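# Transfer plate from nest N1 into washer carrier and run

## Task

Pick up the plate sitting in nest N1 and put it onto the carrier of the WASHER plate washer, lying flat in the carrier's pocket between its locators, oriented so that well A1 (the plate's cut-off corner) lies at the engraved corner, which is the rear-left corner when facing the washer. Release the plate, then press START and watch the lamp: success is amber followed by green. If the lamp instead goes dark and then red, or the plate turns out not to be properly seated, reseat it and press START once more. The plate must stay on the carrier held by nothing but the carrier itself; finish with the gripper open and the arm moved away.

## Robot and tools

Robot: a single six-joint arm (big_yam) with one parallel two-finger gripper and one camera, cam_wrist (504x504), mounted on the wrist. There is only one arm, so every motion argument is one list for that arm.

Frames. Reported poses use the scene frame: origin on the table top under the arm base, +z up, +x forward, +y to the left when looking along +x. The base may be slightly tilted. Motion offsets are given in the gripper's own frame: the fingers point along gripper +z and close along gripper y. end_effector_position is the point between the finger pads, roughly 1 cm short of the tips.

execute_actions(actions). actions is a list of actions; each action is a table of 1 to 15 rows; each row is one control step (1/30 s). If fewer than 15 rows are given, the last row repeats to fill 15 steps. A row is 7 numbers, each in [-1, 1]: dx, dy, dz, rx, ry, rz, opening. dx..dz and rx..rz are an offset (not a pose) from the gripper's measured pose at the start of that action, expressed in gripper axes; every row in the table is relative to that same start, not to the row before. Scale: 1.0 equals 0.6 m of translation or 180 degrees of rotation; rx, ry, rz form a single rotation vector. For the first action in a call, the start is the pose in the latest result of this scene. opening is absolute: +1 is fully open (0.094 m), -1 is closed. An empty list just returns state and images.

move(target, speed, blocking). target is one 7-number row laid out as above: an offset in gripper axes from the pose shown in the last result that has one, plus an absolute opening, which is sent when the move begins. The gripper follows a straight path, rotating the short way. speed is in m/s, 0.002 to 0.5, default 0.25; rotation is capped at twice that in rad/s. The path lasts 0.5 to 10 s and is cut off at 10 s. It does not avoid obstacles, and the real hand can lag, wander, or overshoot the speed near full extension. Faster contact means a harder hit; aiming deeper beyond a contact means a harder press. The result adds a move: line with the ending (done, off_target, moving, held, fault), the limits that acted (paced = command was clipped; held = some steps were blocked, after which the arm may surge) and the distance left to target. blocking=false returns after 0.5 s while the arm keeps going; other motions are refused until a result shows it ended, so call wait or stop first.

wait(seconds): 0 to 10; the arm keeps its last command and a running move continues; returns early if the move finishes. stop(): brakes a running move; braking needs distance, the fingers are not stopped. zoom_image(camera="cam_wrist", region=[x0,y0,x1,y1]): pixel box of the latest image, top-left origin, at most 504x504. read_manual(section="licences") only gives licence text. finished_scene(scene): ends the current scene, passing its number, irreversibly; the goal must already hold and remain true. Answering without a tool call ends everything.

Controller behaviour. Each step, the commanded pose is clipped to within 70 mm and 16 degrees of the measured pose, then damped inverse kinematics drives the joints, favouring position over orientation. A far target needs several actions, and the arm never continues past the last clipped pose. The arm tends to finish a centimetre or more low, and repeated zero offsets let it droop further; to hold height, send a correcting offset to the desired pose in the first call of a reply, zeros afterwards, and raise the aim if it still sags. Very small commands (a few mm) may not move the hand. Because offsets start from the measured pose, repeating a small push against a rigid surface does not press harder, but against something yielding it does go deeper.

Result lines. State: end_effector_position (m) and end_effector_quat_wxyz in scene frame; readings get less accurate at long reach. Joint positions / velocities: waist, shoulder, elbow, wrist pitch, wrist yaw, wrist roll (rad, rad/s), then pad gap (m). Ranges: waist ±2.880, shoulder 0 to 3.142, elbow 0 to 3.019, wrist pitch -1.693 to 1.571, wrist yaw ±1.571, wrist roll ±2.094. Hand target is where the controller currently drives the gripper. grip_measured is finger opening on the command scale (may be off by ~1 mm throughout). Step readings list positions at some steps; HELD marks a held-back step. pose unreachable means the clearance check (which treats the base mount as arm) altered or blocked a command. Joint torques are raw drive outputs with offsets and noise. MOTOR HOT warns at 85 °C; at 100 °C an OVER-TEMPERATURE FAULT drops the arm. FAULT lines mean a stop.

Gripping: to hold, command an opening about 0.03 below grip_measured (less for a lighter grip). Pad force tops out near 50-62 N, lower on parts under ~2 mm thick.

Camera: pinhole with radial distortion, K fx=fy=315.57, cx 252.425, cy 250.825; pose computed from joint readings, errors about 0.5 deg and 2.5 mm.

Task notes: the washer has no plate sensor; A1 is at the plate's clipped corner; START is the leftmost key of the keypad's bottom row. The bottle stand behind the washer is loose. Brief external tugs or pushes can occur. While you compose a reply the simulation runs and the arm holds its last command. Avoid dropping the plate, slamming, hard pushes, and anything leaving the table.

Each tool is called after "Emit:" by a JSON object that holds its "op" and its "data", one argument or row to a line.

## Session

Emit:
{"op": "execute_actions", "data": {
  "actions": []
}}

Scene clock: 0.00 s.
end_effector_position=(+0.5857, -0.2676, +0.3268) grip_measured=+1.000 end_effector_quat_wxyz=(+0.078, +0.326, +0.942, +0.008)
Joint positions: [ 0.286  1.811  1.984 -1.662  0.798  0.718  0.094]
Joint velocities: [-0.015 -0.015 -0.022 -0.007 -0.139 -0.066  0.   ]
Joint torques (N m, as the arm reports them, + toward a larger angle): no reading
Motor temperatures (°C, as the motors report them): [26 27 26 24 23 27]
Hand target: +0.588, -0.272, +0.331; +0.082, +0.332, +0.940, +0.011

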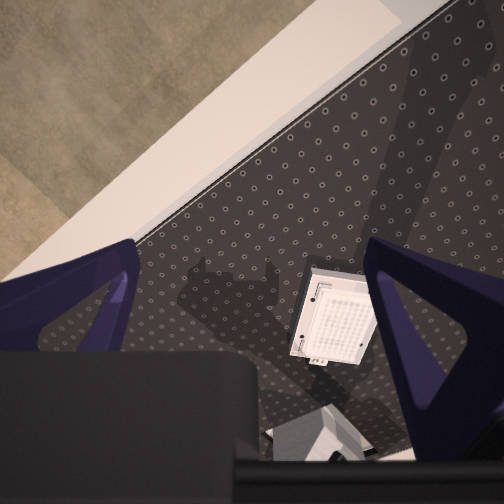

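Emit:
{"op": "move", "data": {
  "target": [0, 0, -0.05, 0, 0, -0.47, 1],
  "speed": 0.4
}}

Scene clock: 55.83 s.
end_effector_position=(+0.5841, -0.2570, +0.3373) grip_measured=+1.000 end_effector_quat_wxyz=(+0.067, -0.395, +0.915, -0.049)
Joint positions: [ 0.313  1.811  1.984 -1.675  0.803 -0.734  0.094]
Joint velocities: [ 0.015 -0.005 -0.017  0.012 -0.007  0.037  0.   ]
Joint torques (N m, as the arm reports them, + toward a larger angle): [ 10.59 -11.66   8.96   0.35   0.06   0.11]
Motor temperatures (°C, as the motors report them): [28 29 29 24 23 27]
Hand target: +0.581, -0.266, +0.356; +0.082, -0.393, +0.914, -0.053
Off the commanded pose: 0.022 m, 1 deg.
joint sent to its limit — the command would take joint 4 (wrist pitch) past its lower limit, so that joint was sent only as far as its limit.
move: off_target
camera_calibration (this result's frames):
cam_wrist: T_world_to_cam=[[0.713767, -0.686382, 0.139341, -0.639478], [-0.648077, -0.571818, 0.50301, 0.0652055], [-0.26558, -0.449336, -0.852974, 0.4515], [0, 0, 0, 1]] pos_world=[0.618605, -0.198765, 0.441424]

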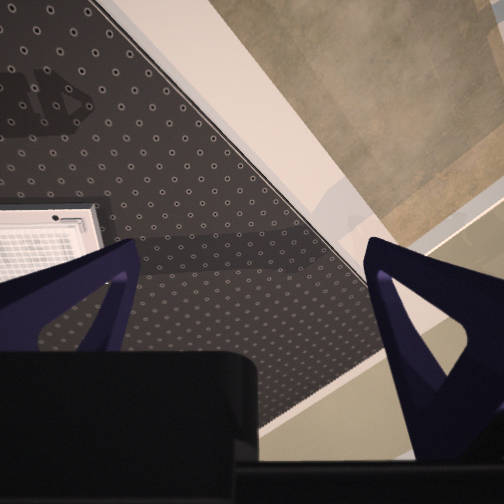

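Emit:
{"op": "move", "data": {
  "target": [0, 0, 0, 0, 0, 0.68, 1],
  "speed": 0.5
}}

Scene clock: 67.43 s.
end_effector_position=(+0.5856, -0.2566, +0.3375) grip_measured=+1.000 end_effector_quat_wxyz=(+0.077, +0.608, +0.789, +0.037)
Joint positions: [ 0.313  1.811  1.984 -1.667  0.801  1.39   0.094]
Joint velocities: [-0.005 -0.024  0.007 -0.002 -0.095  0.095  0.   ]
Joint torques (N m, as the arm reports them, + toward a larger angle): [ 9.85 -9.98  6.99  0.37  0.28  0.25]
Motor temperatures (°C, as the motors report them): [28 29 29 24 23 27]
Hand target: +0.584, -0.257, +0.337; +0.076, +0.611, +0.787, +0.035
Off the commanded pose: 0.002 m, 1 deg.
move: done
camera_calibration (this result's frames):
cam_wrist: T_world_to_cam=[[-0.954695, -0.252951, -0.156758, 0.547969], [-0.297576, 0.807245, 0.50971, 0.212599], [-0.00238986, 0.533265, -0.845945, 0.547887], [0, 0, 0, 1]] pos_world=[0.587717, -0.32518, 0.441017]

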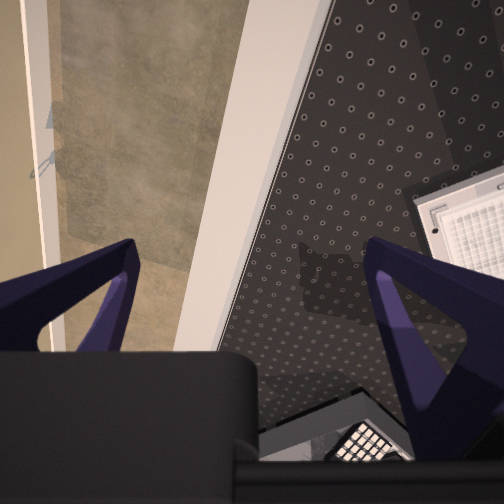

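Emit:
{"op": "move", "data": {
  "target": [0.42, -0.095, -0.118, 0, 0.12, 0, 1],
  "speed": 0.35
}}

Scene clock: 78.77 s.
end_effector_position=(+0.4527, -0.0200, +0.3762) grip_measured=+1.000 end_effector_quat_wxyz=(-0.077, +0.580, +0.799, +0.141)
Joint positions: [ 0.651  1.703  1.578 -1.619  0.4    1.786  0.094]
Joint velocities: [ 0.005 -0.005 -0.012 -0.012  0.066 -0.007  0.   ]
Joint torques (N m, as the arm reports them, + toward a larger angle): [ 7.08 -6.99  7.04  1.31  0.01  0.24]
Motor temperatures (°C, as the motors report them): [28 29 29 24 23 27]
Hand target: +0.453, -0.026, +0.377; -0.076, +0.591, +0.790, +0.148
Off the commanded pose: 0.008 m, 2 deg.
move: done
camera_calibration (this result's frames):
cam_wrist: T_world_to_cam=[[-0.949029, -0.283307, -0.138134, 0.476813], [-0.279531, 0.554045, 0.784153, -0.154147], [-0.145624, 0.782797, -0.604998, 0.433331], [0, 0, 0, 1]] pos_world=[0.472524, -0.118721, 0.448904]

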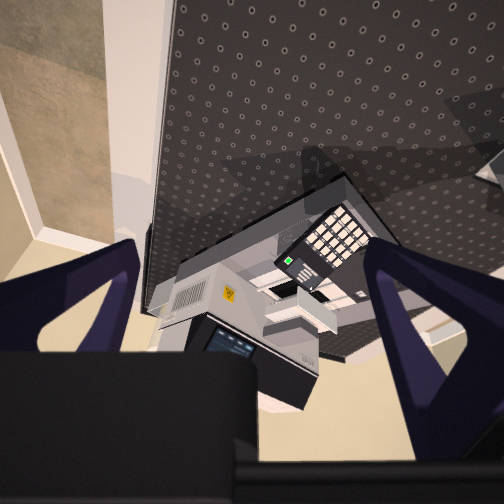

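Emit:
{"op": "zoom_image", "data": {
  "camera": "cam_wrist",
  "region": [140, 160, 420, 420]
}}

Region (140, 160, 420, 420) of cam_wrist's 504x504 image, scaled by 1.800, with more detail than that image has; it fills the top 468 rows of this view, and the rest is white.

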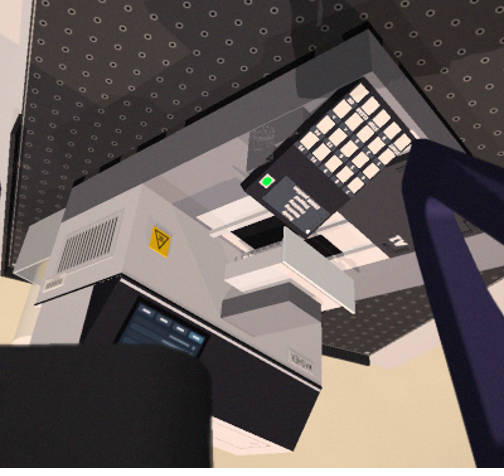

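Emit:
{"op": "move", "data": {
  "target": [0.594, -0.257, 0.2235, 0.076, -0.0725, -0.231, 1],
  "speed": 0.3
}}

Scene clock: 135.00 s.
end_effector_position=(+0.1802, +0.2843, +0.3029) grip_measured=+1.000 end_effector_quat_wxyz=(-0.000, +0.252, +0.967, -0.031)
Joint positions: [ 1.345  2.176  1.367 -1.541  0.256  1.829  0.094]
Joint velocities: [ 0.005 -0.015  0.007 -0.002 -0.037 -0.022  0.   ]
Joint torques (N m, as the arm reports them, + toward a larger angle): [  1.92 -10.25  13.78   0.33   0.18   0.09]
Motor temperatures (°C, as the motors report them): [28 29 29 24 23 27]
Hand target: +0.193, +0.295, +0.323; -0.003, +0.258, +0.966, -0.003
Off the commanded pose: 0.037 m, 4 deg.
move: off_target
camera_calibration (this result's frames):
cam_wrist: T_world_to_cam=[[-0.491507, -0.869045, 0.0564105, 0.3194], [-0.700873, 0.433178, 0.566687, -0.165311], [-0.516912, 0.238994, -0.822, 0.398278], [0, 0, 0, 1]] pos_world=[0.247, 0.253996, 0.403047]

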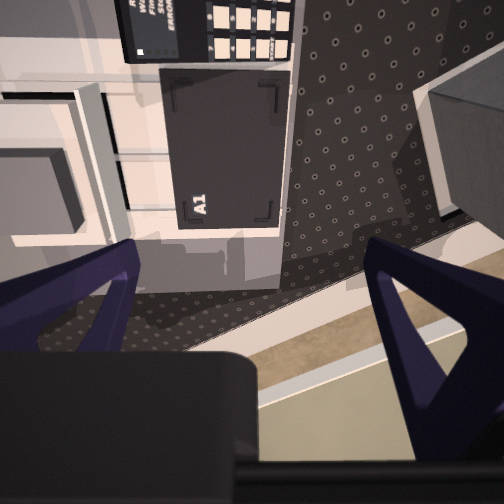

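Emit:
{"op": "zoom_image", "data": {
  "camera": "cam_wrist",
  "region": [60, 0, 310, 250]
}}

Region (60, 0, 310, 250) of cam_wrist's 504x504 image, scaled by 2.016, with more detail than that image has.

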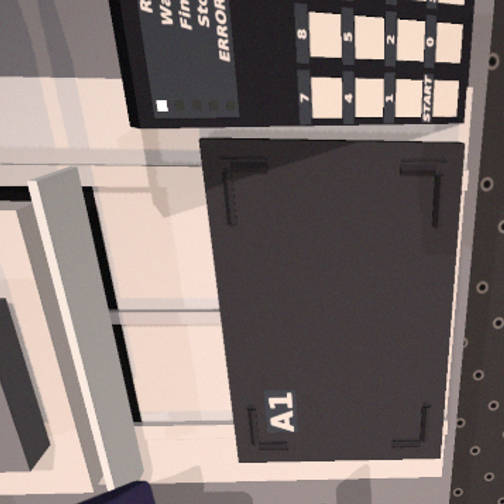

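Emit:
{"op": "move", "data": {
  "target": [-0.558, -0.587, 0.116, -0.018, 0.008, 0.093, 1],
  "speed": 0.3
}}

Scene clock: 174.60 s.
end_effector_position=(+0.2974, -0.1845, +0.2562) grip_measured=+1.000 end_effector_quat_wxyz=(-0.007, +0.384, +0.923, -0.010)
Joint positions: [ 0.44   1.223  1.034 -1.673  0.718  1.209  0.094]
Joint velocities: [-0.015 -0.015 -0.007 -0.002  0.007 -0.139  0.   ]
Joint torques (N m, as the arm reports them, + toward a larger angle): [ 3.52 -0.82 10.3   0.79  0.1   0.07]
Motor temperatures (°C, as the motors report them): [27 29 35 24 23 27]
Hand target: +0.308, -0.190, +0.267; +0.004, +0.392, +0.920, +0.004
Off the commanded pose: 0.007 m, 2 deg.
move: done
camera_calibration (this result's frames):
cam_wrist: T_world_to_cam=[[-0.711536, -0.70235, 0.0205174, 0.0776054], [-0.561342, 0.585763, 0.584617, 0.128447], [-0.422624, 0.404459, -0.81105, 0.532257], [0, 0, 0, 1]] pos_world=[0.352267, -0.23601, 0.355002]

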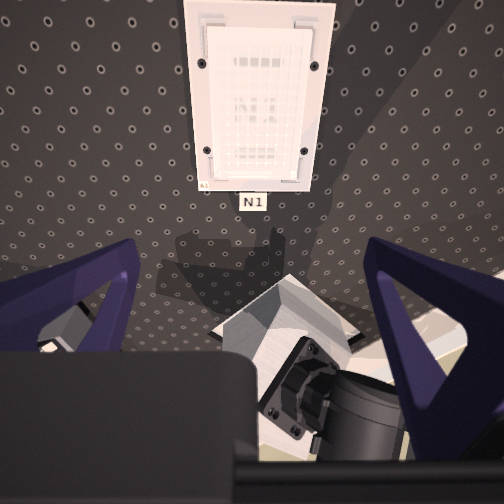

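Emit:
{"op": "zoom_image", "data": {
  "camera": "cam_wrist",
  "region": [160, 0, 370, 210]
}}

Region (160, 0, 370, 210) of cam_wrist's 504x504 image, scaled by 2.400, with more detail than that image has.

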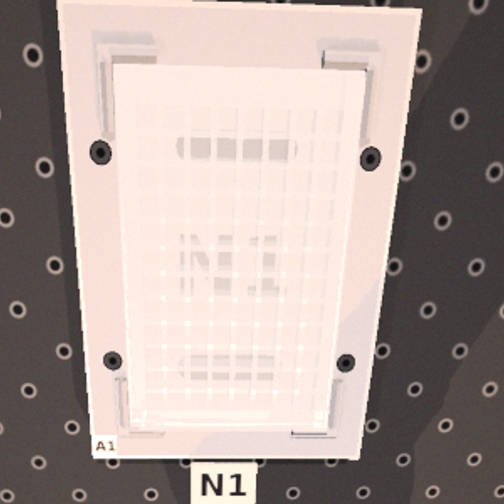

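Emit:
{"op": "zoom_image", "data": {
  "camera": "cam_wrist",
  "region": [195, 140, 315, 195]
}}

Emit:
{"op": "zoom_image", "data": {
  "camera": "cam_wrist",
  "region": [190, 5, 330, 65]
}}

Region (195, 140, 315, 195) of cam_wrist's 504x504 image, scaled by 4.200, with more detail than that image has; it fills the top 231 rows of this view, and the rest is white.

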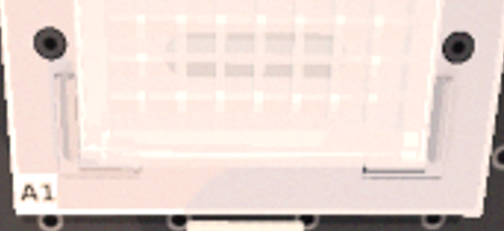

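Region (190, 5, 330, 65) of cam_wrist's 504x504 image, scaled by 3.600, with more detail than that image has; it fills the top 216 rows of this view, and the rest is white.

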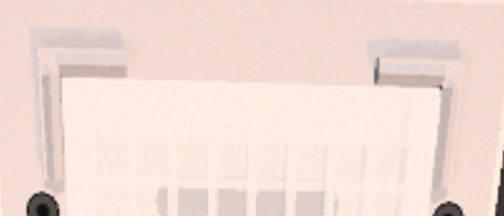

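Emit:
{"op": "move", "data": {
  "target": [-0.0147, -0.008, 0.227, -0.0076, -0.0016, 0.008, 1],
  "speed": 0.2
}}

Scene clock: 200.73 s.
end_effector_position=(+0.3005, -0.1975, +0.1198) grip_measured=+1.000 end_effector_quat_wxyz=(-0.001, +0.394, +0.919, -0.003)
Joint positions: [ 0.1    1.197  0.775 -1.105  0.755  0.757  0.094]
Joint velocities: [-0.015 -0.015  0.012 -0.002 -0.037 -0.007  0.   ]
Joint torques (N m, as the arm reports them, + toward a larger angle): [ 2.99 -4.75  5.56  1.01  0.07  0.09]
Motor temperatures (°C, as the motors report them): [27 29 33 24 23 27]
Hand target: +0.299, -0.199, +0.120; +0.003, +0.395, +0.919, +0.000
Off the commanded pose: 0.004 m, 0 deg.
move: done
camera_calibration (this result's frames):
cam_wrist: T_world_to_cam=[[-0.727291, -0.686325, 0.0023704, 0.0835996], [-0.557785, 0.593083, 0.580628, 0.21841], [-0.399905, 0.420963, -0.814166, 0.42496], [0, 0, 0, 1]] pos_world=[0.352571, -0.251051, 0.218975]

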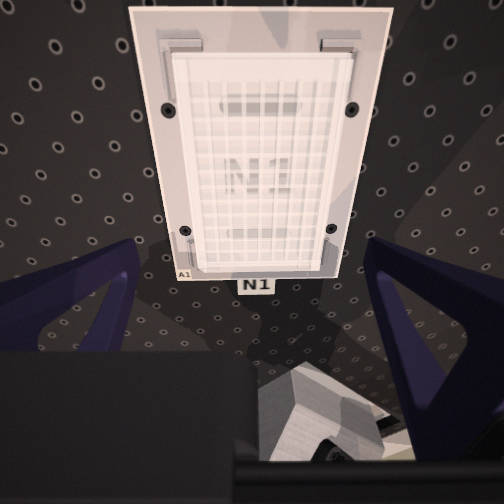

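Emit:
{"op": "zoom_image", "data": {
  "camera": "cam_wrist",
  "region": [120, 0, 410, 290]
}}

Region (120, 0, 410, 290) of cam_wrist's 504x504 image, scaled by 1.738, with more detail than that image has.

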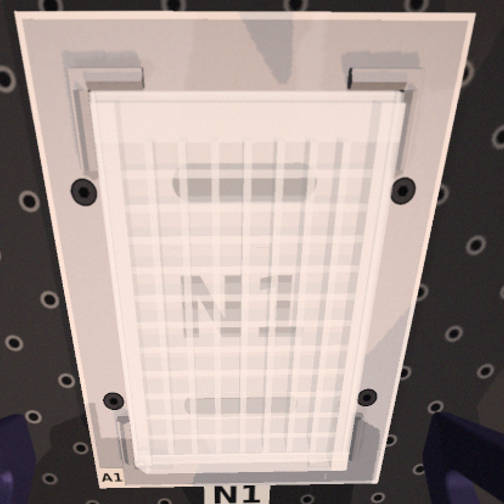

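Emit:
{"op": "zoom_image", "data": {
  "camera": "cam_wrist",
  "region": [170, 220, 350, 290]
}}

Emit:
{"op": "zoom_image", "data": {
  "camera": "cam_wrist",
  "region": [290, 25, 380, 115]
}}

Region (170, 220, 350, 290) of cam_wrist's 504x504 image, scaled by 2.800, with more detail than that image has.

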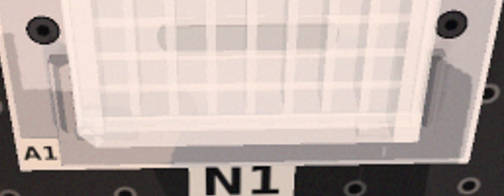

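Region (290, 25, 380, 115) of cam_wrist's 504x504 image, scaled by 5.600, with more detail than that image has.

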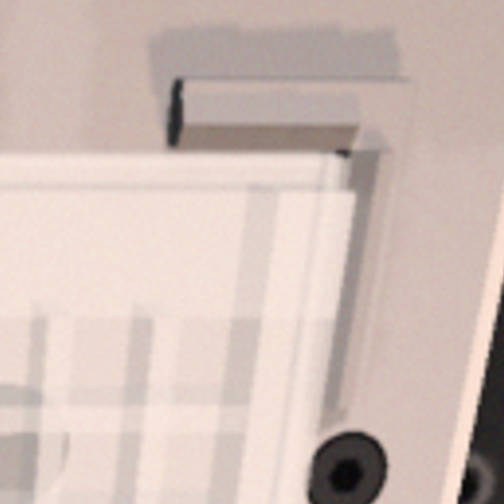

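Emit:
{"op": "zoom_image", "data": {
  "camera": "cam_wrist",
  "region": [145, 25, 235, 115]
}}

Region (145, 25, 235, 115) of cam_wrist's 504x504 image, scaled by 5.600, with more detail than that image has.

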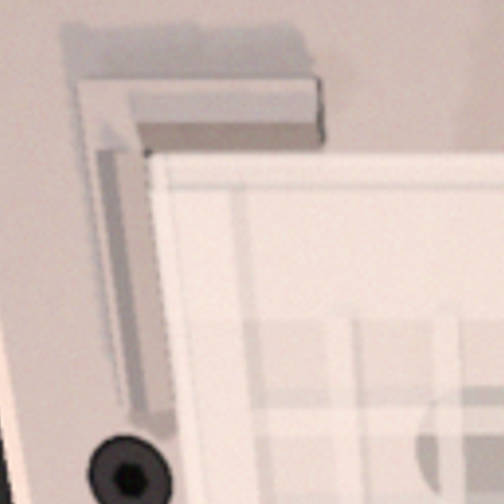

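Emit:
{"op": "move", "data": {
  "target": [-0.003, -0.008, 0.075, 0, 0, 0, 1],
  "speed": 0.08
}}

Scene clock: 222.30 s.
end_effector_position=(+0.3007, -0.2073, +0.0823) grip_measured=+1.000 end_effector_quat_wxyz=(+0.008, +0.402, +0.916, -0.002)
Joint positions: [-0.008  1.203  0.716 -0.914  0.746  0.61   0.094]
Joint velocities: [ 0.005 -0.005  0.012  0.002  0.037  0.007  0.   ]
Joint torques (N m, as the arm reports them, + toward a larger angle): [ 2.67 -2.8   5.    0.87  0.06  0.1 ]
Motor temperatures (°C, as the motors report them): [27 29 30 24 23 27]
Hand target: +0.298, -0.203, +0.075; -0.000, +0.394, +0.919, -0.003
Off the commanded pose: 0.009 m, 1 deg.
move: done
camera_calibration (this result's frames):
cam_wrist: T_world_to_cam=[[-0.738459, -0.674264, -0.00687748, 0.083663], [-0.558068, 0.605411, 0.567484, 0.249846], [-0.37847, 0.422901, -0.823356, 0.393366], [0, 0, 0, 1]] pos_world=[0.35009, -0.261204, 0.182672]

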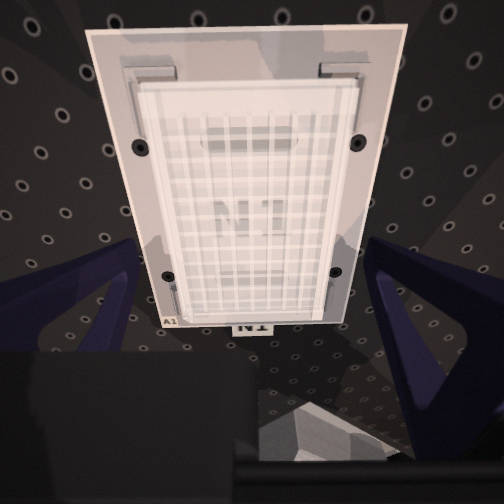

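Emit:
{"op": "move", "data": {
  "target": [0.01, 0.001, 0.045, 0.001, 0.005, -0.0055, 1],
  "speed": 0.04
}}

Scene clock: 230.73 s.
end_effector_position=(+0.3004, -0.2069, +0.0629) grip_measured=+1.000 end_effector_quat_wxyz=(+0.009, +0.400, +0.916, +0.001)
Joint positions: [-0.052  1.223  0.687 -0.822  0.733  0.545  0.094]
Joint velocities: [-0.005 -0.005  0.002  0.002  0.051 -0.007  0.   ]
Joint torques (N m, as the arm reports them, + toward a larger angle): [ 2.45 -3.    4.65  0.93  0.06  0.09]
Motor temperatures (°C, as the motors report them): [27 29 30 24 23 27]
Hand target: +0.297, -0.203, +0.055; +0.000, +0.394, +0.919, -0.000
Off the commanded pose: 0.009 m, 1 deg.
move: done
camera_calibration (this result's frames):
cam_wrist: T_world_to_cam=[[-0.736141, -0.676719, -0.0121481, 0.0827342], [-0.562291, 0.601477, 0.567498, 0.260938], [-0.37673, 0.42459, -0.823285, 0.376912], [0, 0, 0, 1]] pos_world=[0.349621, -0.260994, 0.163229]

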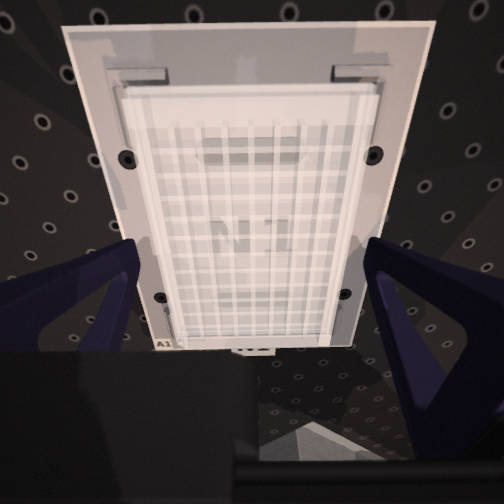

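Emit:
{"op": "move", "data": {
  "target": [0.017, 0.0, 0.025, 0.0, 0.008, -0.008, 1],
  "speed": 0.02
}}

Scene clock: 238.60 s.
end_effector_position=(+0.2974, -0.2039, +0.0562) grip_measured=+1.000 end_effector_quat_wxyz=(+0.007, +0.395, +0.919, +0.007)
Joint positions: [-0.067  1.224  0.67  -0.794  0.718  0.516  0.094]
Joint velocities: [ 0.005 -0.005 -0.012  0.012  0.007 -0.007  0.   ]
Joint torques (N m, as the arm reports them, + toward a larger angle): [ 2.21 -3.06  4.41  0.94  0.05  0.09]
Motor temperatures (°C, as the motors report them): [27 29 30 24 23 27]
Hand target: +0.293, -0.200, +0.048; -0.003, +0.389, +0.921, +0.006
Off the commanded pose: 0.010 m, 1 deg.
move: done
camera_calibration (this result's frames):
cam_wrist: T_world_to_cam=[[-0.728279, -0.684937, -0.0217231, 0.0789933], [-0.570093, 0.587968, 0.573836, 0.260355], [-0.380269, 0.430297, -0.818682, 0.370947], [0, 0, 0, 1]] pos_world=[0.347015, -0.258592, 0.156002]

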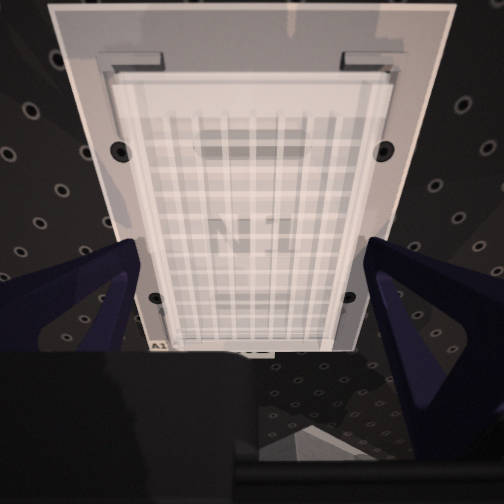

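Emit:
{"op": "execute_actions", "data": {
  "actions": [
    [[0.005,0,0.006,0,0,0,0.85]],
    [[0.005,0,0.006,0,0,0,0.74]]
  ]
}}

Scene clock: 243.70 s.
end_effector_position=(+0.2983, -0.2045, +0.0561) grip_measured=+0.745 end_effector_quat_wxyz=(+0.010, +0.396, +0.918, +0.006)
Joint positions: [-0.067  1.224  0.669 -0.787  0.72   0.514  0.082]
Joint velocities: [ 0.005 -0.005 -0.002 -0.007  0.007 -0.066  0.001]
Joint torques (N m, as the arm reports them, + toward a larger angle): [ 2.82 -4.4   4.38  1.15  0.    0.12]
Motor temperatures (°C, as the motors report them): [27 29 30 24 23 27]
Hand target: +0.296, -0.202, +0.053; +0.009, +0.396, +0.918, +0.007
Off the commanded pose: 0.005 m, 0 deg.
Step readings (end_effector_position; steps 1 to 15: 1st action; 16 to 30: 2nd action):
0: (+0.2974, -0.2039, +0.0562)
1: (+0.2976, -0.2039, +0.0562)
2: (+0.2978, -0.2040, +0.0562)
4: (+0.2982, -0.2041, +0.0562)
8: (+0.2984, -0.2042, +0.0562)
15: (+0.2984, -0.2042, +0.0562)
16: (+0.2985, -0.2042, +0.0563)
17: (+0.2984, -0.2045, +0.0562)
19: (+0.2983, -0.2045, +0.0561)
23: (+0.2983, -0.2045, +0.0561)
30: end_effector_position above
camera_calibration (this result's frames):
cam_wrist: T_world_to_cam=[[-0.73014, -0.682948, -0.0218543, 0.080234], [-0.570624, 0.591837, 0.569313, 0.262567], [-0.375877, 0.428149, -0.82183, 0.369902], [0, 0, 0, 1]] pos_world=[0.347447, -0.258974, 0.156268]

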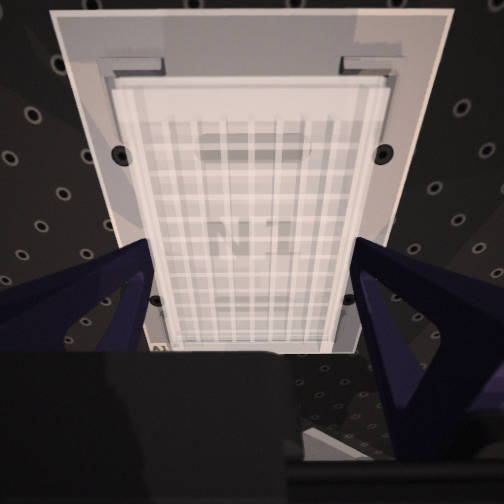

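Emit:
{"op": "execute_actions", "data": {
  "actions": [
    [[0.003,0,0.003,0,0,0,0.71]]
  ]
}}

Scene clock: 245.07 s.
end_effector_position=(+0.2983, -0.2046, +0.0561) grip_measured=+0.719 end_effector_quat_wxyz=(+0.010, +0.396, +0.918, +0.006)
Joint positions: [-0.067  1.224  0.669 -0.787  0.721  0.514  0.081]
Joint velocities: [-0.015  0.005  0.007 -0.002  0.007 -0.066 -0.   ]
Joint torques (N m, as the arm reports them, + toward a larger angle): [ 2.92 -4.45  4.74  0.86  0.1   0.16]
Motor temperatures (°C, as the motors report them): [27 29 30 24 23 27]
Hand target: +0.297, -0.203, +0.054; +0.010, +0.396, +0.918, +0.006
Off the commanded pose: 0.003 m, 0 deg.
Step readings (end_effector_position):
0: (+0.2983, -0.2045, +0.0561)
1: (+0.2983, -0.2046, +0.0561)
2: (+0.2983, -0.2046, +0.0561)
4: (+0.2983, -0.2046, +0.0561)
8: (+0.2983, -0.2046, +0.0561)
15: end_effector_position above
camera_calibration (this result's frames):
cam_wrist: T_world_to_cam=[[-0.730148, -0.68295, -0.021523, 0.0801604], [-0.570555, 0.592049, 0.569162, 0.262624], [-0.375966, 0.427852, -0.821944, 0.369893], [0, 0, 0, 1]] pos_world=[0.347438, -0.259001, 0.156281]

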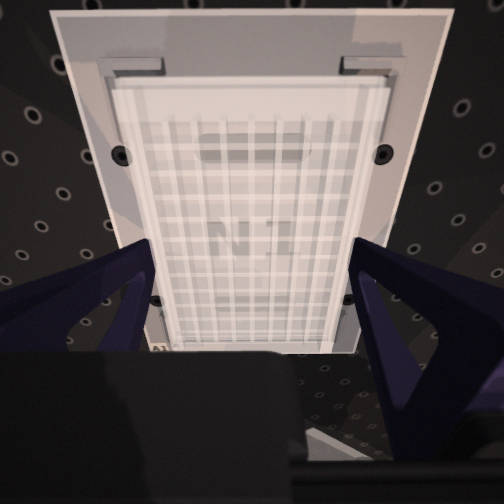

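Emit:
{"op": "execute_actions", "data": {
  "actions": [
    [[0.003,0,0.003,0,0,0,0.68]]
  ]
}}

Scene clock: 246.40 s.
end_effector_position=(+0.2983, -0.2046, +0.0561) grip_measured=+0.695 end_effector_quat_wxyz=(+0.010, +0.396, +0.918, +0.006)
Joint positions: [-0.067  1.224  0.669 -0.787  0.721  0.514  0.08 ]
Joint velocities: [-0.005 -0.015  0.012 -0.002  0.037 -0.022 -0.001]
Joint torques (N m, as the arm reports them, + toward a larger angle): [ 2.98 -4.59  4.74  0.88  0.12  0.15]
Motor temperatures (°C, as the motors report them): [27 29 30 24 23 27]
Hand target: +0.297, -0.203, +0.054; +0.010, +0.396, +0.918, +0.006
Off the commanded pose: 0.003 m, 0 deg.
Step readings (end_effector_position):
0: (+0.2983, -0.2046, +0.0561)
1: (+0.2983, -0.2046, +0.0561)
2: (+0.2983, -0.2046, +0.0561)
4: (+0.2983, -0.2046, +0.0561)
8: (+0.2983, -0.2046, +0.0561)
15: end_effector_position above
camera_calibration (this result's frames):
cam_wrist: T_world_to_cam=[[-0.730148, -0.68295, -0.021523, 0.0801604], [-0.570555, 0.592049, 0.569162, 0.262624], [-0.375966, 0.427852, -0.821944, 0.369893], [0, 0, 0, 1]] pos_world=[0.347438, -0.259001, 0.156281]

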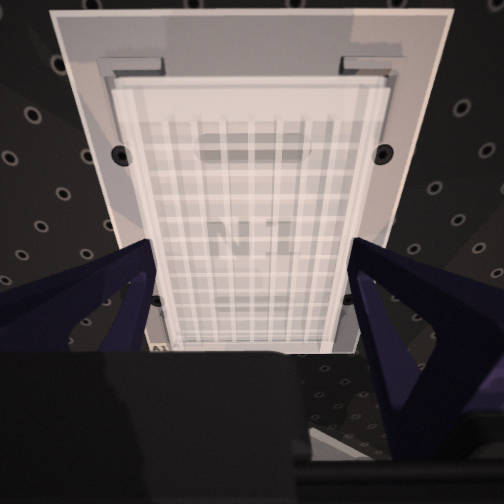

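Emit:
{"op": "execute_actions", "data": {
  "actions": [
    [[0.003,0,0.003,0,0,0,0.635]]
  ]
}}

Scene clock: 249.43 s.
end_effector_position=(+0.2983, -0.2046, +0.0561) grip_measured=+0.673 end_effector_quat_wxyz=(+0.010, +0.396, +0.918, +0.006)
Joint positions: [-0.067  1.224  0.669 -0.787  0.721  0.514  0.079]
Joint velocities: [ 0.005 -0.005 -0.007 -0.007 -0.066 -0.022  0.001]
Joint torques (N m, as the arm reports them, + toward a larger angle): [ 3.05 -4.53  4.74  0.89  0.11  0.15]
Motor temperatures (°C, as the motors report them): [27 29 30 24 23 27]
Hand target: +0.297, -0.203, +0.054; +0.010, +0.396, +0.918, +0.006
Off the commanded pose: 0.003 m, 0 deg.
Step readings (end_effector_position):
0: (+0.2983, -0.2046, +0.0561)
1: (+0.2983, -0.2046, +0.0561)
2: (+0.2983, -0.2046, +0.0561)
4: (+0.2983, -0.2046, +0.0561)
8: (+0.2983, -0.2046, +0.0561)
15: end_effector_position above
camera_calibration (this result's frames):
cam_wrist: T_world_to_cam=[[-0.730148, -0.68295, -0.021523, 0.0801604], [-0.570555, 0.592049, 0.569162, 0.262624], [-0.375966, 0.427852, -0.821944, 0.369893], [0, 0, 0, 1]] pos_world=[0.347438, -0.259001, 0.156281]

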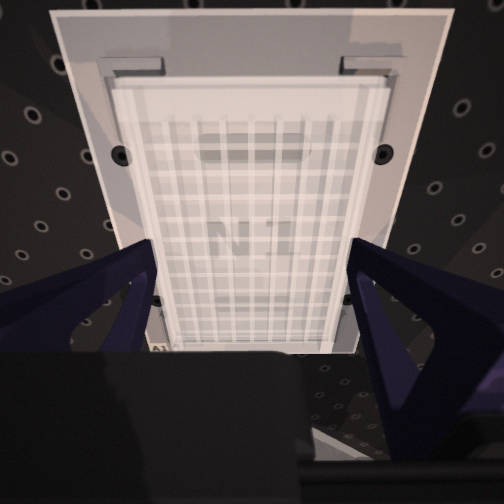

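Emit:
{"op": "move", "data": {
  "target": [0, 0, -0.12, 0, 0, 0, 0.642],
  "speed": 0.06
}}

Scene clock: 253.47 s.
end_effector_position=(+0.2830, -0.1919, +0.1134) grip_measured=+0.673 end_effector_quat_wxyz=(-0.011, +0.379, +0.925, +0.001)
Joint positions: [ 0.091  1.165  0.731 -1.104  0.742  0.726  0.079]
Joint velocities: [-0.005 -0.015 -0.002 -0.002 -0.051  0.022 -0.002]
Joint torques (N m, as the arm reports them, + toward a larger angle): [ 3.48 -4.05  9.6   0.09  0.22  0.25]
Motor temperatures (°C, as the motors report them): [27 29 30 24 23 27]
Hand target: +0.296, -0.203, +0.128; +0.008, +0.396, +0.918, +0.006
Off the commanded pose: 0.024 m, 3 deg.
move: off_target
camera_calibration (this result's frames):
cam_wrist: T_world_to_cam=[[-0.704564, -0.709635, 0.00286147, 0.063787], [-0.568332, 0.566676, 0.596554, 0.20516], [-0.424957, 0.418684, -0.802568, 0.415763], [0, 0, 0, 1]] pos_world=[0.338223, -0.245067, 0.211107]

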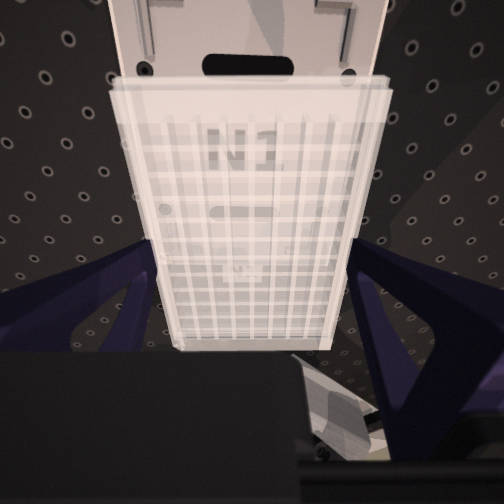

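Emit:
{"op": "move", "data": {
  "target": [0.7245, 0.4867, -0.199, -0.002, -0.0067, -0.0767, 0.642],
  "speed": 0.2
}}

Scene clock: 272.27 s.
end_effector_position=(+0.1612, +0.3062, +0.2213) grip_measured=+0.673 end_effector_quat_wxyz=(-0.008, +0.254, +0.967, -0.015)
Joint positions: [ 1.345  2.241  1.214 -1.289  0.24   1.824  0.079]
Joint velocities: [-0.005 -0.005  0.012 -0.012 -0.081  0.037 -0.   ]
Joint torques (N m, as the arm reports them, + toward a larger angle): [ 2.56 -9.69 13.11 -0.06  0.1   0.25]
Motor temperatures (°C, as the motors report them): [27 29 32 24 23 27]
Hand target: +0.169, +0.321, +0.234; -0.009, +0.263, +0.965, -0.002
Off the commanded pose: 0.030 m, 2 deg.
move: off_target
camera_calibration (this result's frames):
cam_wrist: T_world_to_cam=[[-0.494265, -0.868827, 0.0290036, 0.340122], [-0.695479, 0.415226, 0.586427, -0.141589], [-0.521547, 0.269679, -0.809483, 0.304766], [0, 0, 0, 1]] pos_world=[0.228588, 0.27211, 0.31987]

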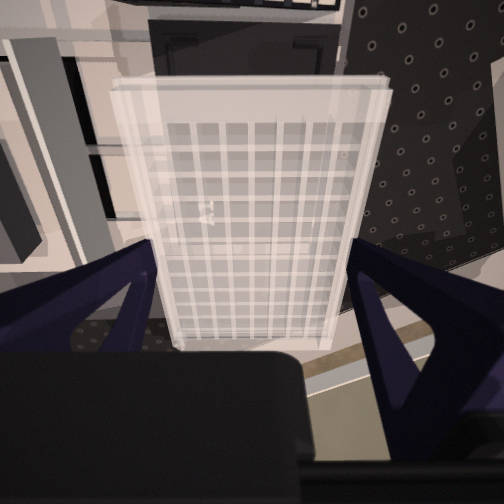

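Emit:
{"op": "zoom_image", "data": {
  "camera": "cam_wrist",
  "region": [100, 0, 400, 110]
}}

Region (100, 0, 400, 110) of cam_wrist's 504x504 image, scaled by 1.680, with more detail than that image has; it fills the top 185 rows of this view, and the rest is white.

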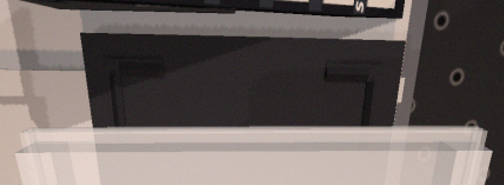

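Emit:
{"op": "move", "data": {
  "target": [-0.003, 0.0085, 0.1435, -0.0137, -0.0047, 0.0058, 0.642],
  "speed": 0.08
}}

Scene clock: 284.10 s.
end_effector_position=(+0.1647, +0.3085, +0.1454) grip_measured=+0.673 end_effector_quat_wxyz=(+0.006, +0.266, +0.964, +0.012)
Joint positions: [ 1.302  2.295  1.065 -1.022  0.296  1.801  0.079]
Joint velocities: [ 0.005  0.005  0.002 -0.022  0.022  0.007  0.001]
Joint torques (N m, as the arm reports them, + toward a larger angle): [ 1.99 -8.95  7.43  0.94  0.28  0.11]
Motor temperatures (°C, as the motors report them): [27 29 34 24 23 27]
Hand target: +0.164, +0.307, +0.135; +0.004, +0.262, +0.965, +0.005
Off the commanded pose: 0.010 m, 1 deg.
move: done
camera_calibration (this result's frames):
cam_wrist: T_world_to_cam=[[-0.516395, -0.855806, -0.0305342, 0.354385], [-0.709389, 0.40753, 0.575053, -0.0892514], [-0.47969, 0.318615, -0.817546, 0.22367], [0, 0, 0, 1]] pos_world=[0.226981, 0.268393, 0.245006]

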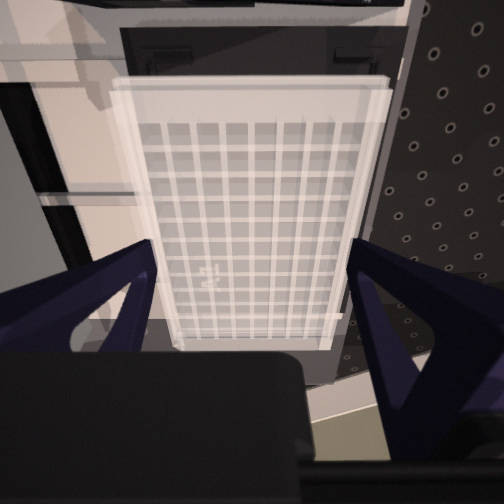

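Emit:
{"op": "zoom_image", "data": {
  "camera": "cam_wrist",
  "region": [100, 10, 420, 110]
}}

Region (100, 10, 420, 110) of cam_wrist's 504x504 image, scaled by 1.575, with more detail than that image has; it fills the top 158 rows of this view, and the rest is white.

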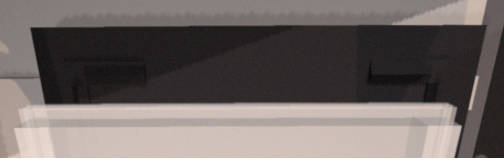

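Emit:
{"op": "zoom_image", "data": {
  "camera": "cam_wrist",
  "region": [320, 20, 420, 100]
}}

Emit:
{"op": "zoom_image", "data": {
  "camera": "cam_wrist",
  "region": [105, 20, 205, 100]
}}

Region (320, 20, 420, 100) of cam_wrist's 504x504 image, scaled by 5.040, with more detail than that image has; it fills the top 403 rows of this view, and the rest is white.

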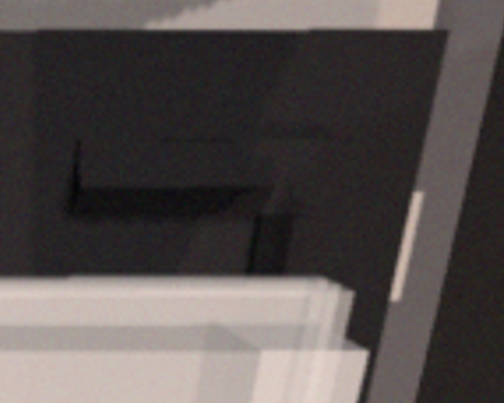

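Region (105, 20, 205, 100) of cam_wrist's 504x504 image, scaled by 5.040, with more detail than that image has; it fills the top 403 rows of this view, and the rest is white.

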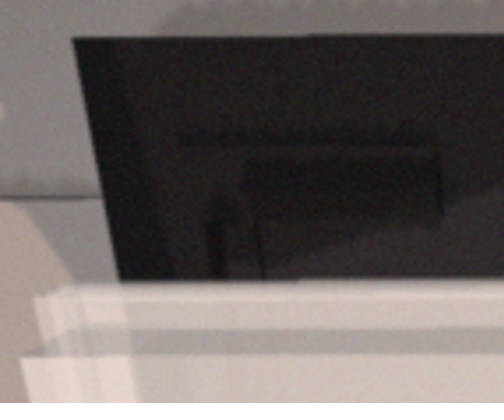

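Emit:
{"op": "move", "data": {
  "target": [0.0, -0.009, 0.053, 0.0046, 0, -0.0026, 0.642],
  "speed": 0.03
}}

Scene clock: 310.83 s.
end_effector_position=(+0.1638, +0.3070, +0.1253) grip_measured=+0.673 end_effector_quat_wxyz=(+0.007, +0.266, +0.964, +0.015)
Joint positions: [ 1.289  2.315  1.031 -0.958  0.306  1.789  0.079]
Joint velocities: [-0.015  0.005 -0.017 -0.007 -0.051 -0.095 -0.   ]
Joint torques (N m, as the arm reports them, + toward a larger angle): [ 2.03 -9.28  6.88  0.99  0.28  0.09]
Motor temperatures (°C, as the motors report them): [27 29 32 24 23 27]
Hand target: +0.163, +0.304, +0.114; +0.005, +0.262, +0.965, +0.005
Off the commanded pose: 0.012 m, 1 deg.
move: off_target
camera_calibration (this result's frames):
cam_wrist: T_world_to_cam=[[-0.515902, -0.855902, -0.0357384, 0.352574], [-0.711252, 0.404714, 0.574741, -0.0764388], [-0.477458, 0.321929, -0.817554, 0.205934], [0, 0, 0, 1]] pos_world=[0.225851, 0.266409, 0.224895]

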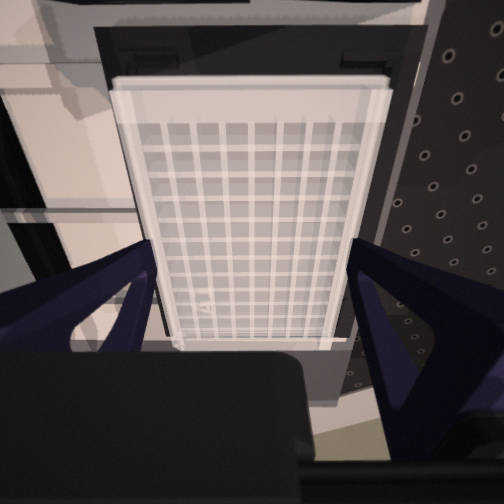

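Emit:
{"op": "zoom_image", "data": {
  "camera": "cam_wrist",
  "region": [330, 15, 440, 105]
}}

Emit:
{"op": "zoom_image", "data": {
  "camera": "cam_wrist",
  "region": [85, 15, 195, 105]
}}

Region (330, 15, 440, 105) of cam_wrist's 504x504 image, scaled by 4.582, with more detail than that image has; it fills the top 412 rows of this view, and the rest is white.

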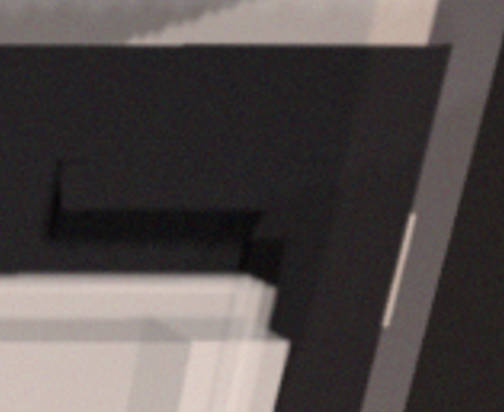

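Region (85, 15, 195, 105) of cam_wrist's 504x504 image, scaled by 4.582, with more detail than that image has; it fills the top 412 rows of this view, and the rest is white.

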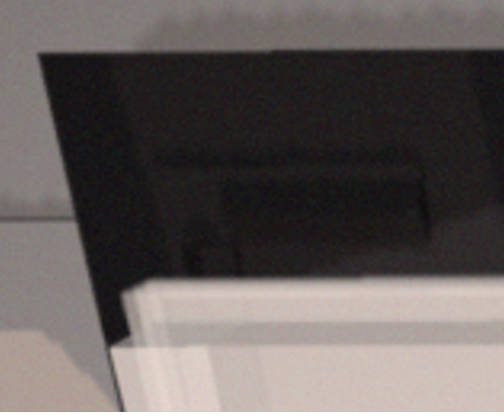

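Emit:
{"op": "move", "data": {
  "target": [0.0, -0.011, 0.028, 0.009, 0, -0.0026, 0.642],
  "speed": 0.02
}}

Scene clock: 321.57 s.
end_effector_position=(+0.1624, +0.3047, +0.1211) grip_measured=+0.673 end_effector_quat_wxyz=(+0.007, +0.265, +0.964, +0.012)
Joint positions: [ 1.287  2.319  1.023 -0.953  0.306  1.788  0.079]
Joint velocities: [-0.015 -0.005 -0.017 -0.002 -0.007 -0.051 -0.   ]
Joint torques (N m, as the arm reports them, + toward a larger angle): [ 1.8  -9.16  6.83  0.95  0.26  0.09]
Motor temperatures (°C, as the motors report them): [27 30 32 24 23 27]
Hand target: +0.161, +0.301, +0.109; +0.004, +0.262, +0.965, +0.001
Off the commanded pose: 0.013 m, 1 deg.
move: off_target
camera_calibration (this result's frames):
cam_wrist: T_world_to_cam=[[-0.515032, -0.856668, -0.0293572, 0.349061], [-0.709942, 0.407127, 0.574657, -0.075099], [-0.480338, 0.316809, -0.817868, 0.204629], [0, 0, 0, 1]] pos_world=[0.224753, 0.264776, 0.220763]

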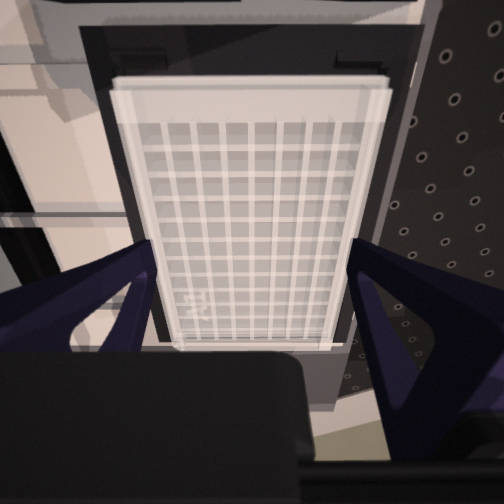

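Emit:
{"op": "zoom_image", "data": {
  "camera": "cam_wrist",
  "region": [70, 15, 440, 105]
}}

Emit:
{"op": "zoom_image", "data": {
  "camera": "cam_wrist",
  "region": [140, 270, 370, 355]
}}

Region (70, 15, 440, 105) of cam_wrist's 504x504 image, scaled by 1.362, with more detail than that image has; it fills the top 123 rows of this view, and the rest is white.

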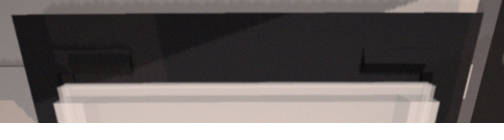

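Region (140, 270, 370, 355) of cam_wrist's 504x504 image, scaled by 2.191, with more detail than that image has; it fills the top 186 rows of this view, and the rest is white.

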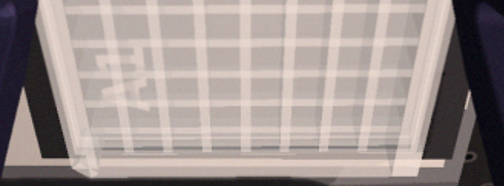

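Emit:
{"op": "move", "data": {
  "target": [0.0, -0.0075, 0.038, 0.0073, 0, -0.002, 0.642],
  "speed": 0.015
}}

Scene clock: 330.13 s.
end_effector_position=(+0.1642, +0.3062, +0.1180) grip_measured=+0.673 end_effector_quat_wxyz=(+0.007, +0.267, +0.963, +0.017)
Joint positions: [ 1.282  2.321  1.017 -0.932  0.31   1.784  0.079]
Joint velocities: [ 0.005 -0.015 -0.002  0.007 -0.037 -0.037  0.   ]
Joint torques (N m, as the arm reports them, + toward a larger angle): [ 1.71 -7.85  6.25  1.25  0.3   0.08]
Motor temperatures (°C, as the motors report them): [27 30 31 24 23 27]
Hand target: +0.160, +0.300, +0.099; +0.004, +0.262, +0.965, +0.001
Off the commanded pose: 0.021 m, 2 deg.
move: off_target
camera_calibration (this result's frames):
cam_wrist: T_world_to_cam=[[-0.518045, -0.854393, -0.0405304, 0.35233], [-0.711039, 0.403818, 0.575634, -0.0715849], [-0.47545, 0.327023, -0.816703, 0.198429], [0, 0, 0, 1]] pos_world=[0.225966, 0.265045, 0.217544]

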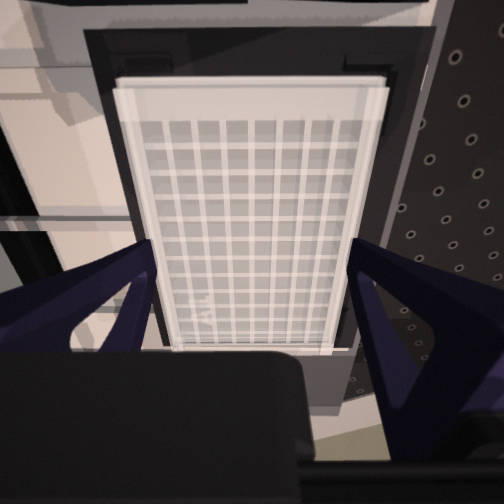

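Emit:
{"op": "execute_actions", "data": {
  "actions": [
    [[0,-0.010,0.008,0.010,0,-0.002,0.642]]
  ]
}}

Scene clock: 342.13 s.
end_effector_position=(+0.1632, +0.3043, +0.1179) grip_measured=+0.673 end_effector_quat_wxyz=(+0.006, +0.266, +0.964, +0.013)
Joint positions: [ 1.282  2.321  1.017 -0.941  0.308  1.784  0.079]
Joint velocities: [-0.005  0.005  0.012 -0.012  0.051  0.051 -0.   ]
Joint torques (N m, as the arm reports them, + toward a larger angle): [ 2.43 -9.64  7.55  0.06  0.11  0.18]
Motor temperatures (°C, as the motors report them): [27 29 31 24 23 27]
Hand target: +0.161, +0.301, +0.113; +0.003, +0.264, +0.964, +0.002
Off the commanded pose: 0.006 m, 1 deg.
Step readings (end_effector_position):
0: (+0.1642, +0.3062, +0.1180)
1: (+0.1640, +0.3059, +0.1180)
2: (+0.1638, +0.3054, +0.1180)
4: (+0.1633, +0.3045, +0.1179)
8: (+0.1632, +0.3044, +0.1179)
15: end_effector_position above
camera_calibration (this result's frames):
cam_wrist: T_world_to_cam=[[-0.515868, -0.856085, -0.0315943, 0.34924], [-0.709539, 0.406313, 0.575729, -0.0724862], [-0.480036, 0.319418, -0.81703, 0.201635], [0, 0, 0, 1]] pos_world=[0.225522, 0.264026, 0.217508]

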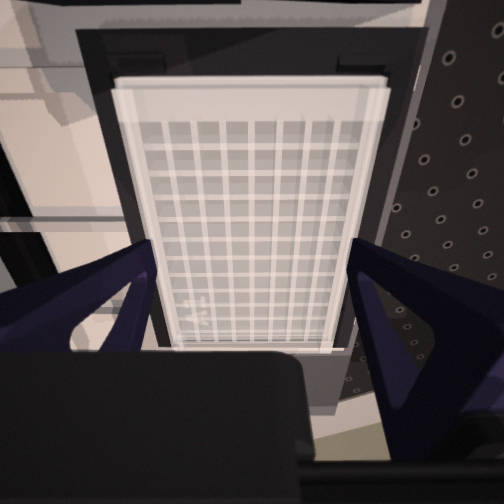

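Emit:
{"op": "zoom_image", "data": {
  "camera": "cam_wrist",
  "region": [320, 15, 440, 115]
}}

Emit:
{"op": "zoom_image", "data": {
  "camera": "cam_wrist",
  "region": [65, 15, 185, 115]
}}

Emit:
{"op": "zoom_image", "data": {
  "camera": "cam_wrist",
  "region": [140, 270, 370, 360]
}}

Region (320, 15, 440, 115) of cam_wrist's 504x504 image, scaled by 4.200, with more detail than that image has.

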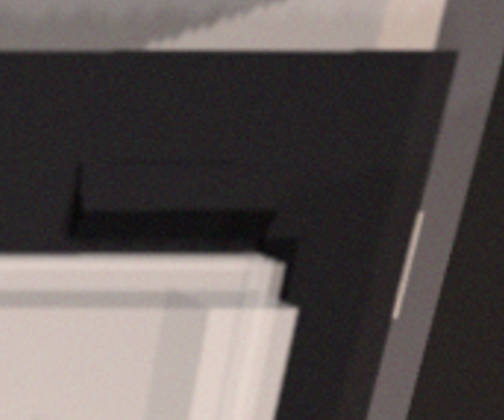

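Region (65, 15, 185, 115) of cam_wrist's 504x504 image, scaled by 4.200, with more detail than that image has.

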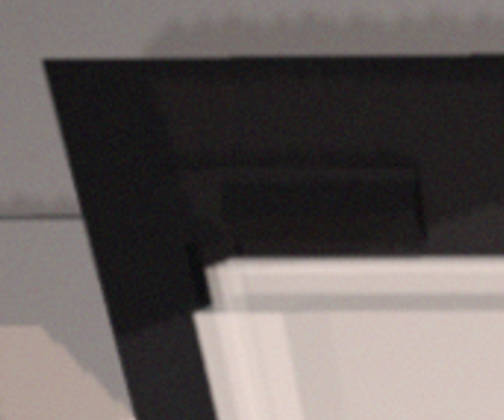

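Region (140, 270, 370, 360) of cam_wrist's 504x504 image, scaled by 2.191, with more detail than that image has; it fills the top 197 rows of this view, and the rest is white.

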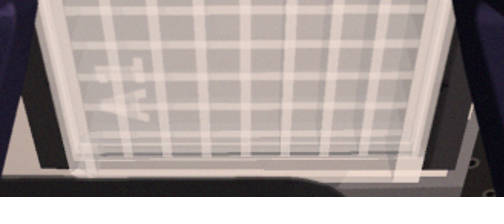

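Emit:
{"op": "execute_actions", "data": {
  "actions": [
    [[0,-0.007,0.010,0.008,0,-0.001,0.642],[0,-0.007,0.012,0.008,0,-0.001,0.642],[0,-0.0075,0.014,0.0085,0,-0.001,0.642],[0,-0.0075,0.016,0.0085,0,-0.001,0.642],[0,-0.008,0.018,0.009,0,-0.001,0.642],[0,-0.008,0.020,0.009,0,-0.001,0.642],[0,-0.0085,0.022,0.0095,0,-0.001,0.642],[0,-0.0085,0.023,0.0095,0,-0.001,0.642],[0,-0.009,0.024,0.010,0,-0.001,0.642],[0,-0.009,0.025,0.010,0,-0.001,0.642],[0,-0.009,0.026,0.010,0,-0.001,0.642],[0,-0.009,0.027,0.010,0,-0.001,0.642]]
  ]
}}

Scene clock: 357.77 s.
end_effector_position=(+0.1634, +0.3042, +0.1172) grip_measured=+0.673 end_effector_quat_wxyz=(+0.006, +0.266, +0.964, +0.012)
Joint positions: [ 1.281  2.323  1.017 -0.94   0.308  1.784  0.079]
Joint velocities: [-0.005 -0.005 -0.002  0.007 -0.037 -0.022  0.   ]
Joint torques (N m, as the arm reports them, + toward a larger angle): [ 1.76 -8.58  6.63  1.02  0.24  0.13]
Motor temperatures (°C, as the motors report them): [27 30 32 24 23 27]
Hand target: +0.161, +0.299, +0.102; +0.002, +0.265, +0.964, -0.002
Off the commanded pose: 0.016 m, 2 deg.
Step readings (end_effector_position):
0: (+0.1632, +0.3043, +0.1179)
1: (+0.1632, +0.3043, +0.1179)
2: (+0.1632, +0.3043, +0.1179)
4: (+0.1632, +0.3043, +0.1179)
8: (+0.1632, +0.3043, +0.1179)
15: end_effector_position above
camera_calibration (this result's frames):
cam_wrist: T_world_to_cam=[[-0.51667, -0.855647, -0.0303308, 0.349113], [-0.708445, 0.407354, 0.576341, -0.0724399], [-0.480789, 0.319266, -0.816646, 0.201253], [0, 0, 0, 1]] pos_world=[0.225817, 0.263973, 0.216692]

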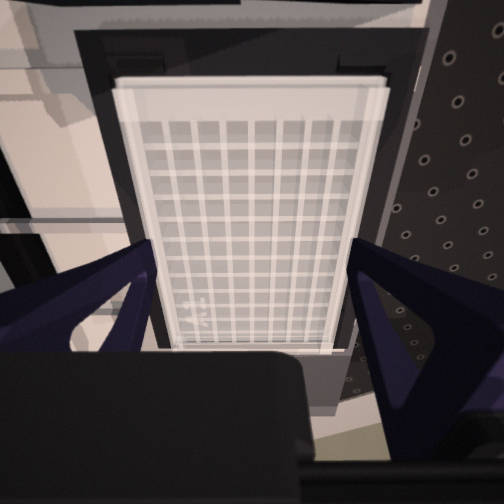

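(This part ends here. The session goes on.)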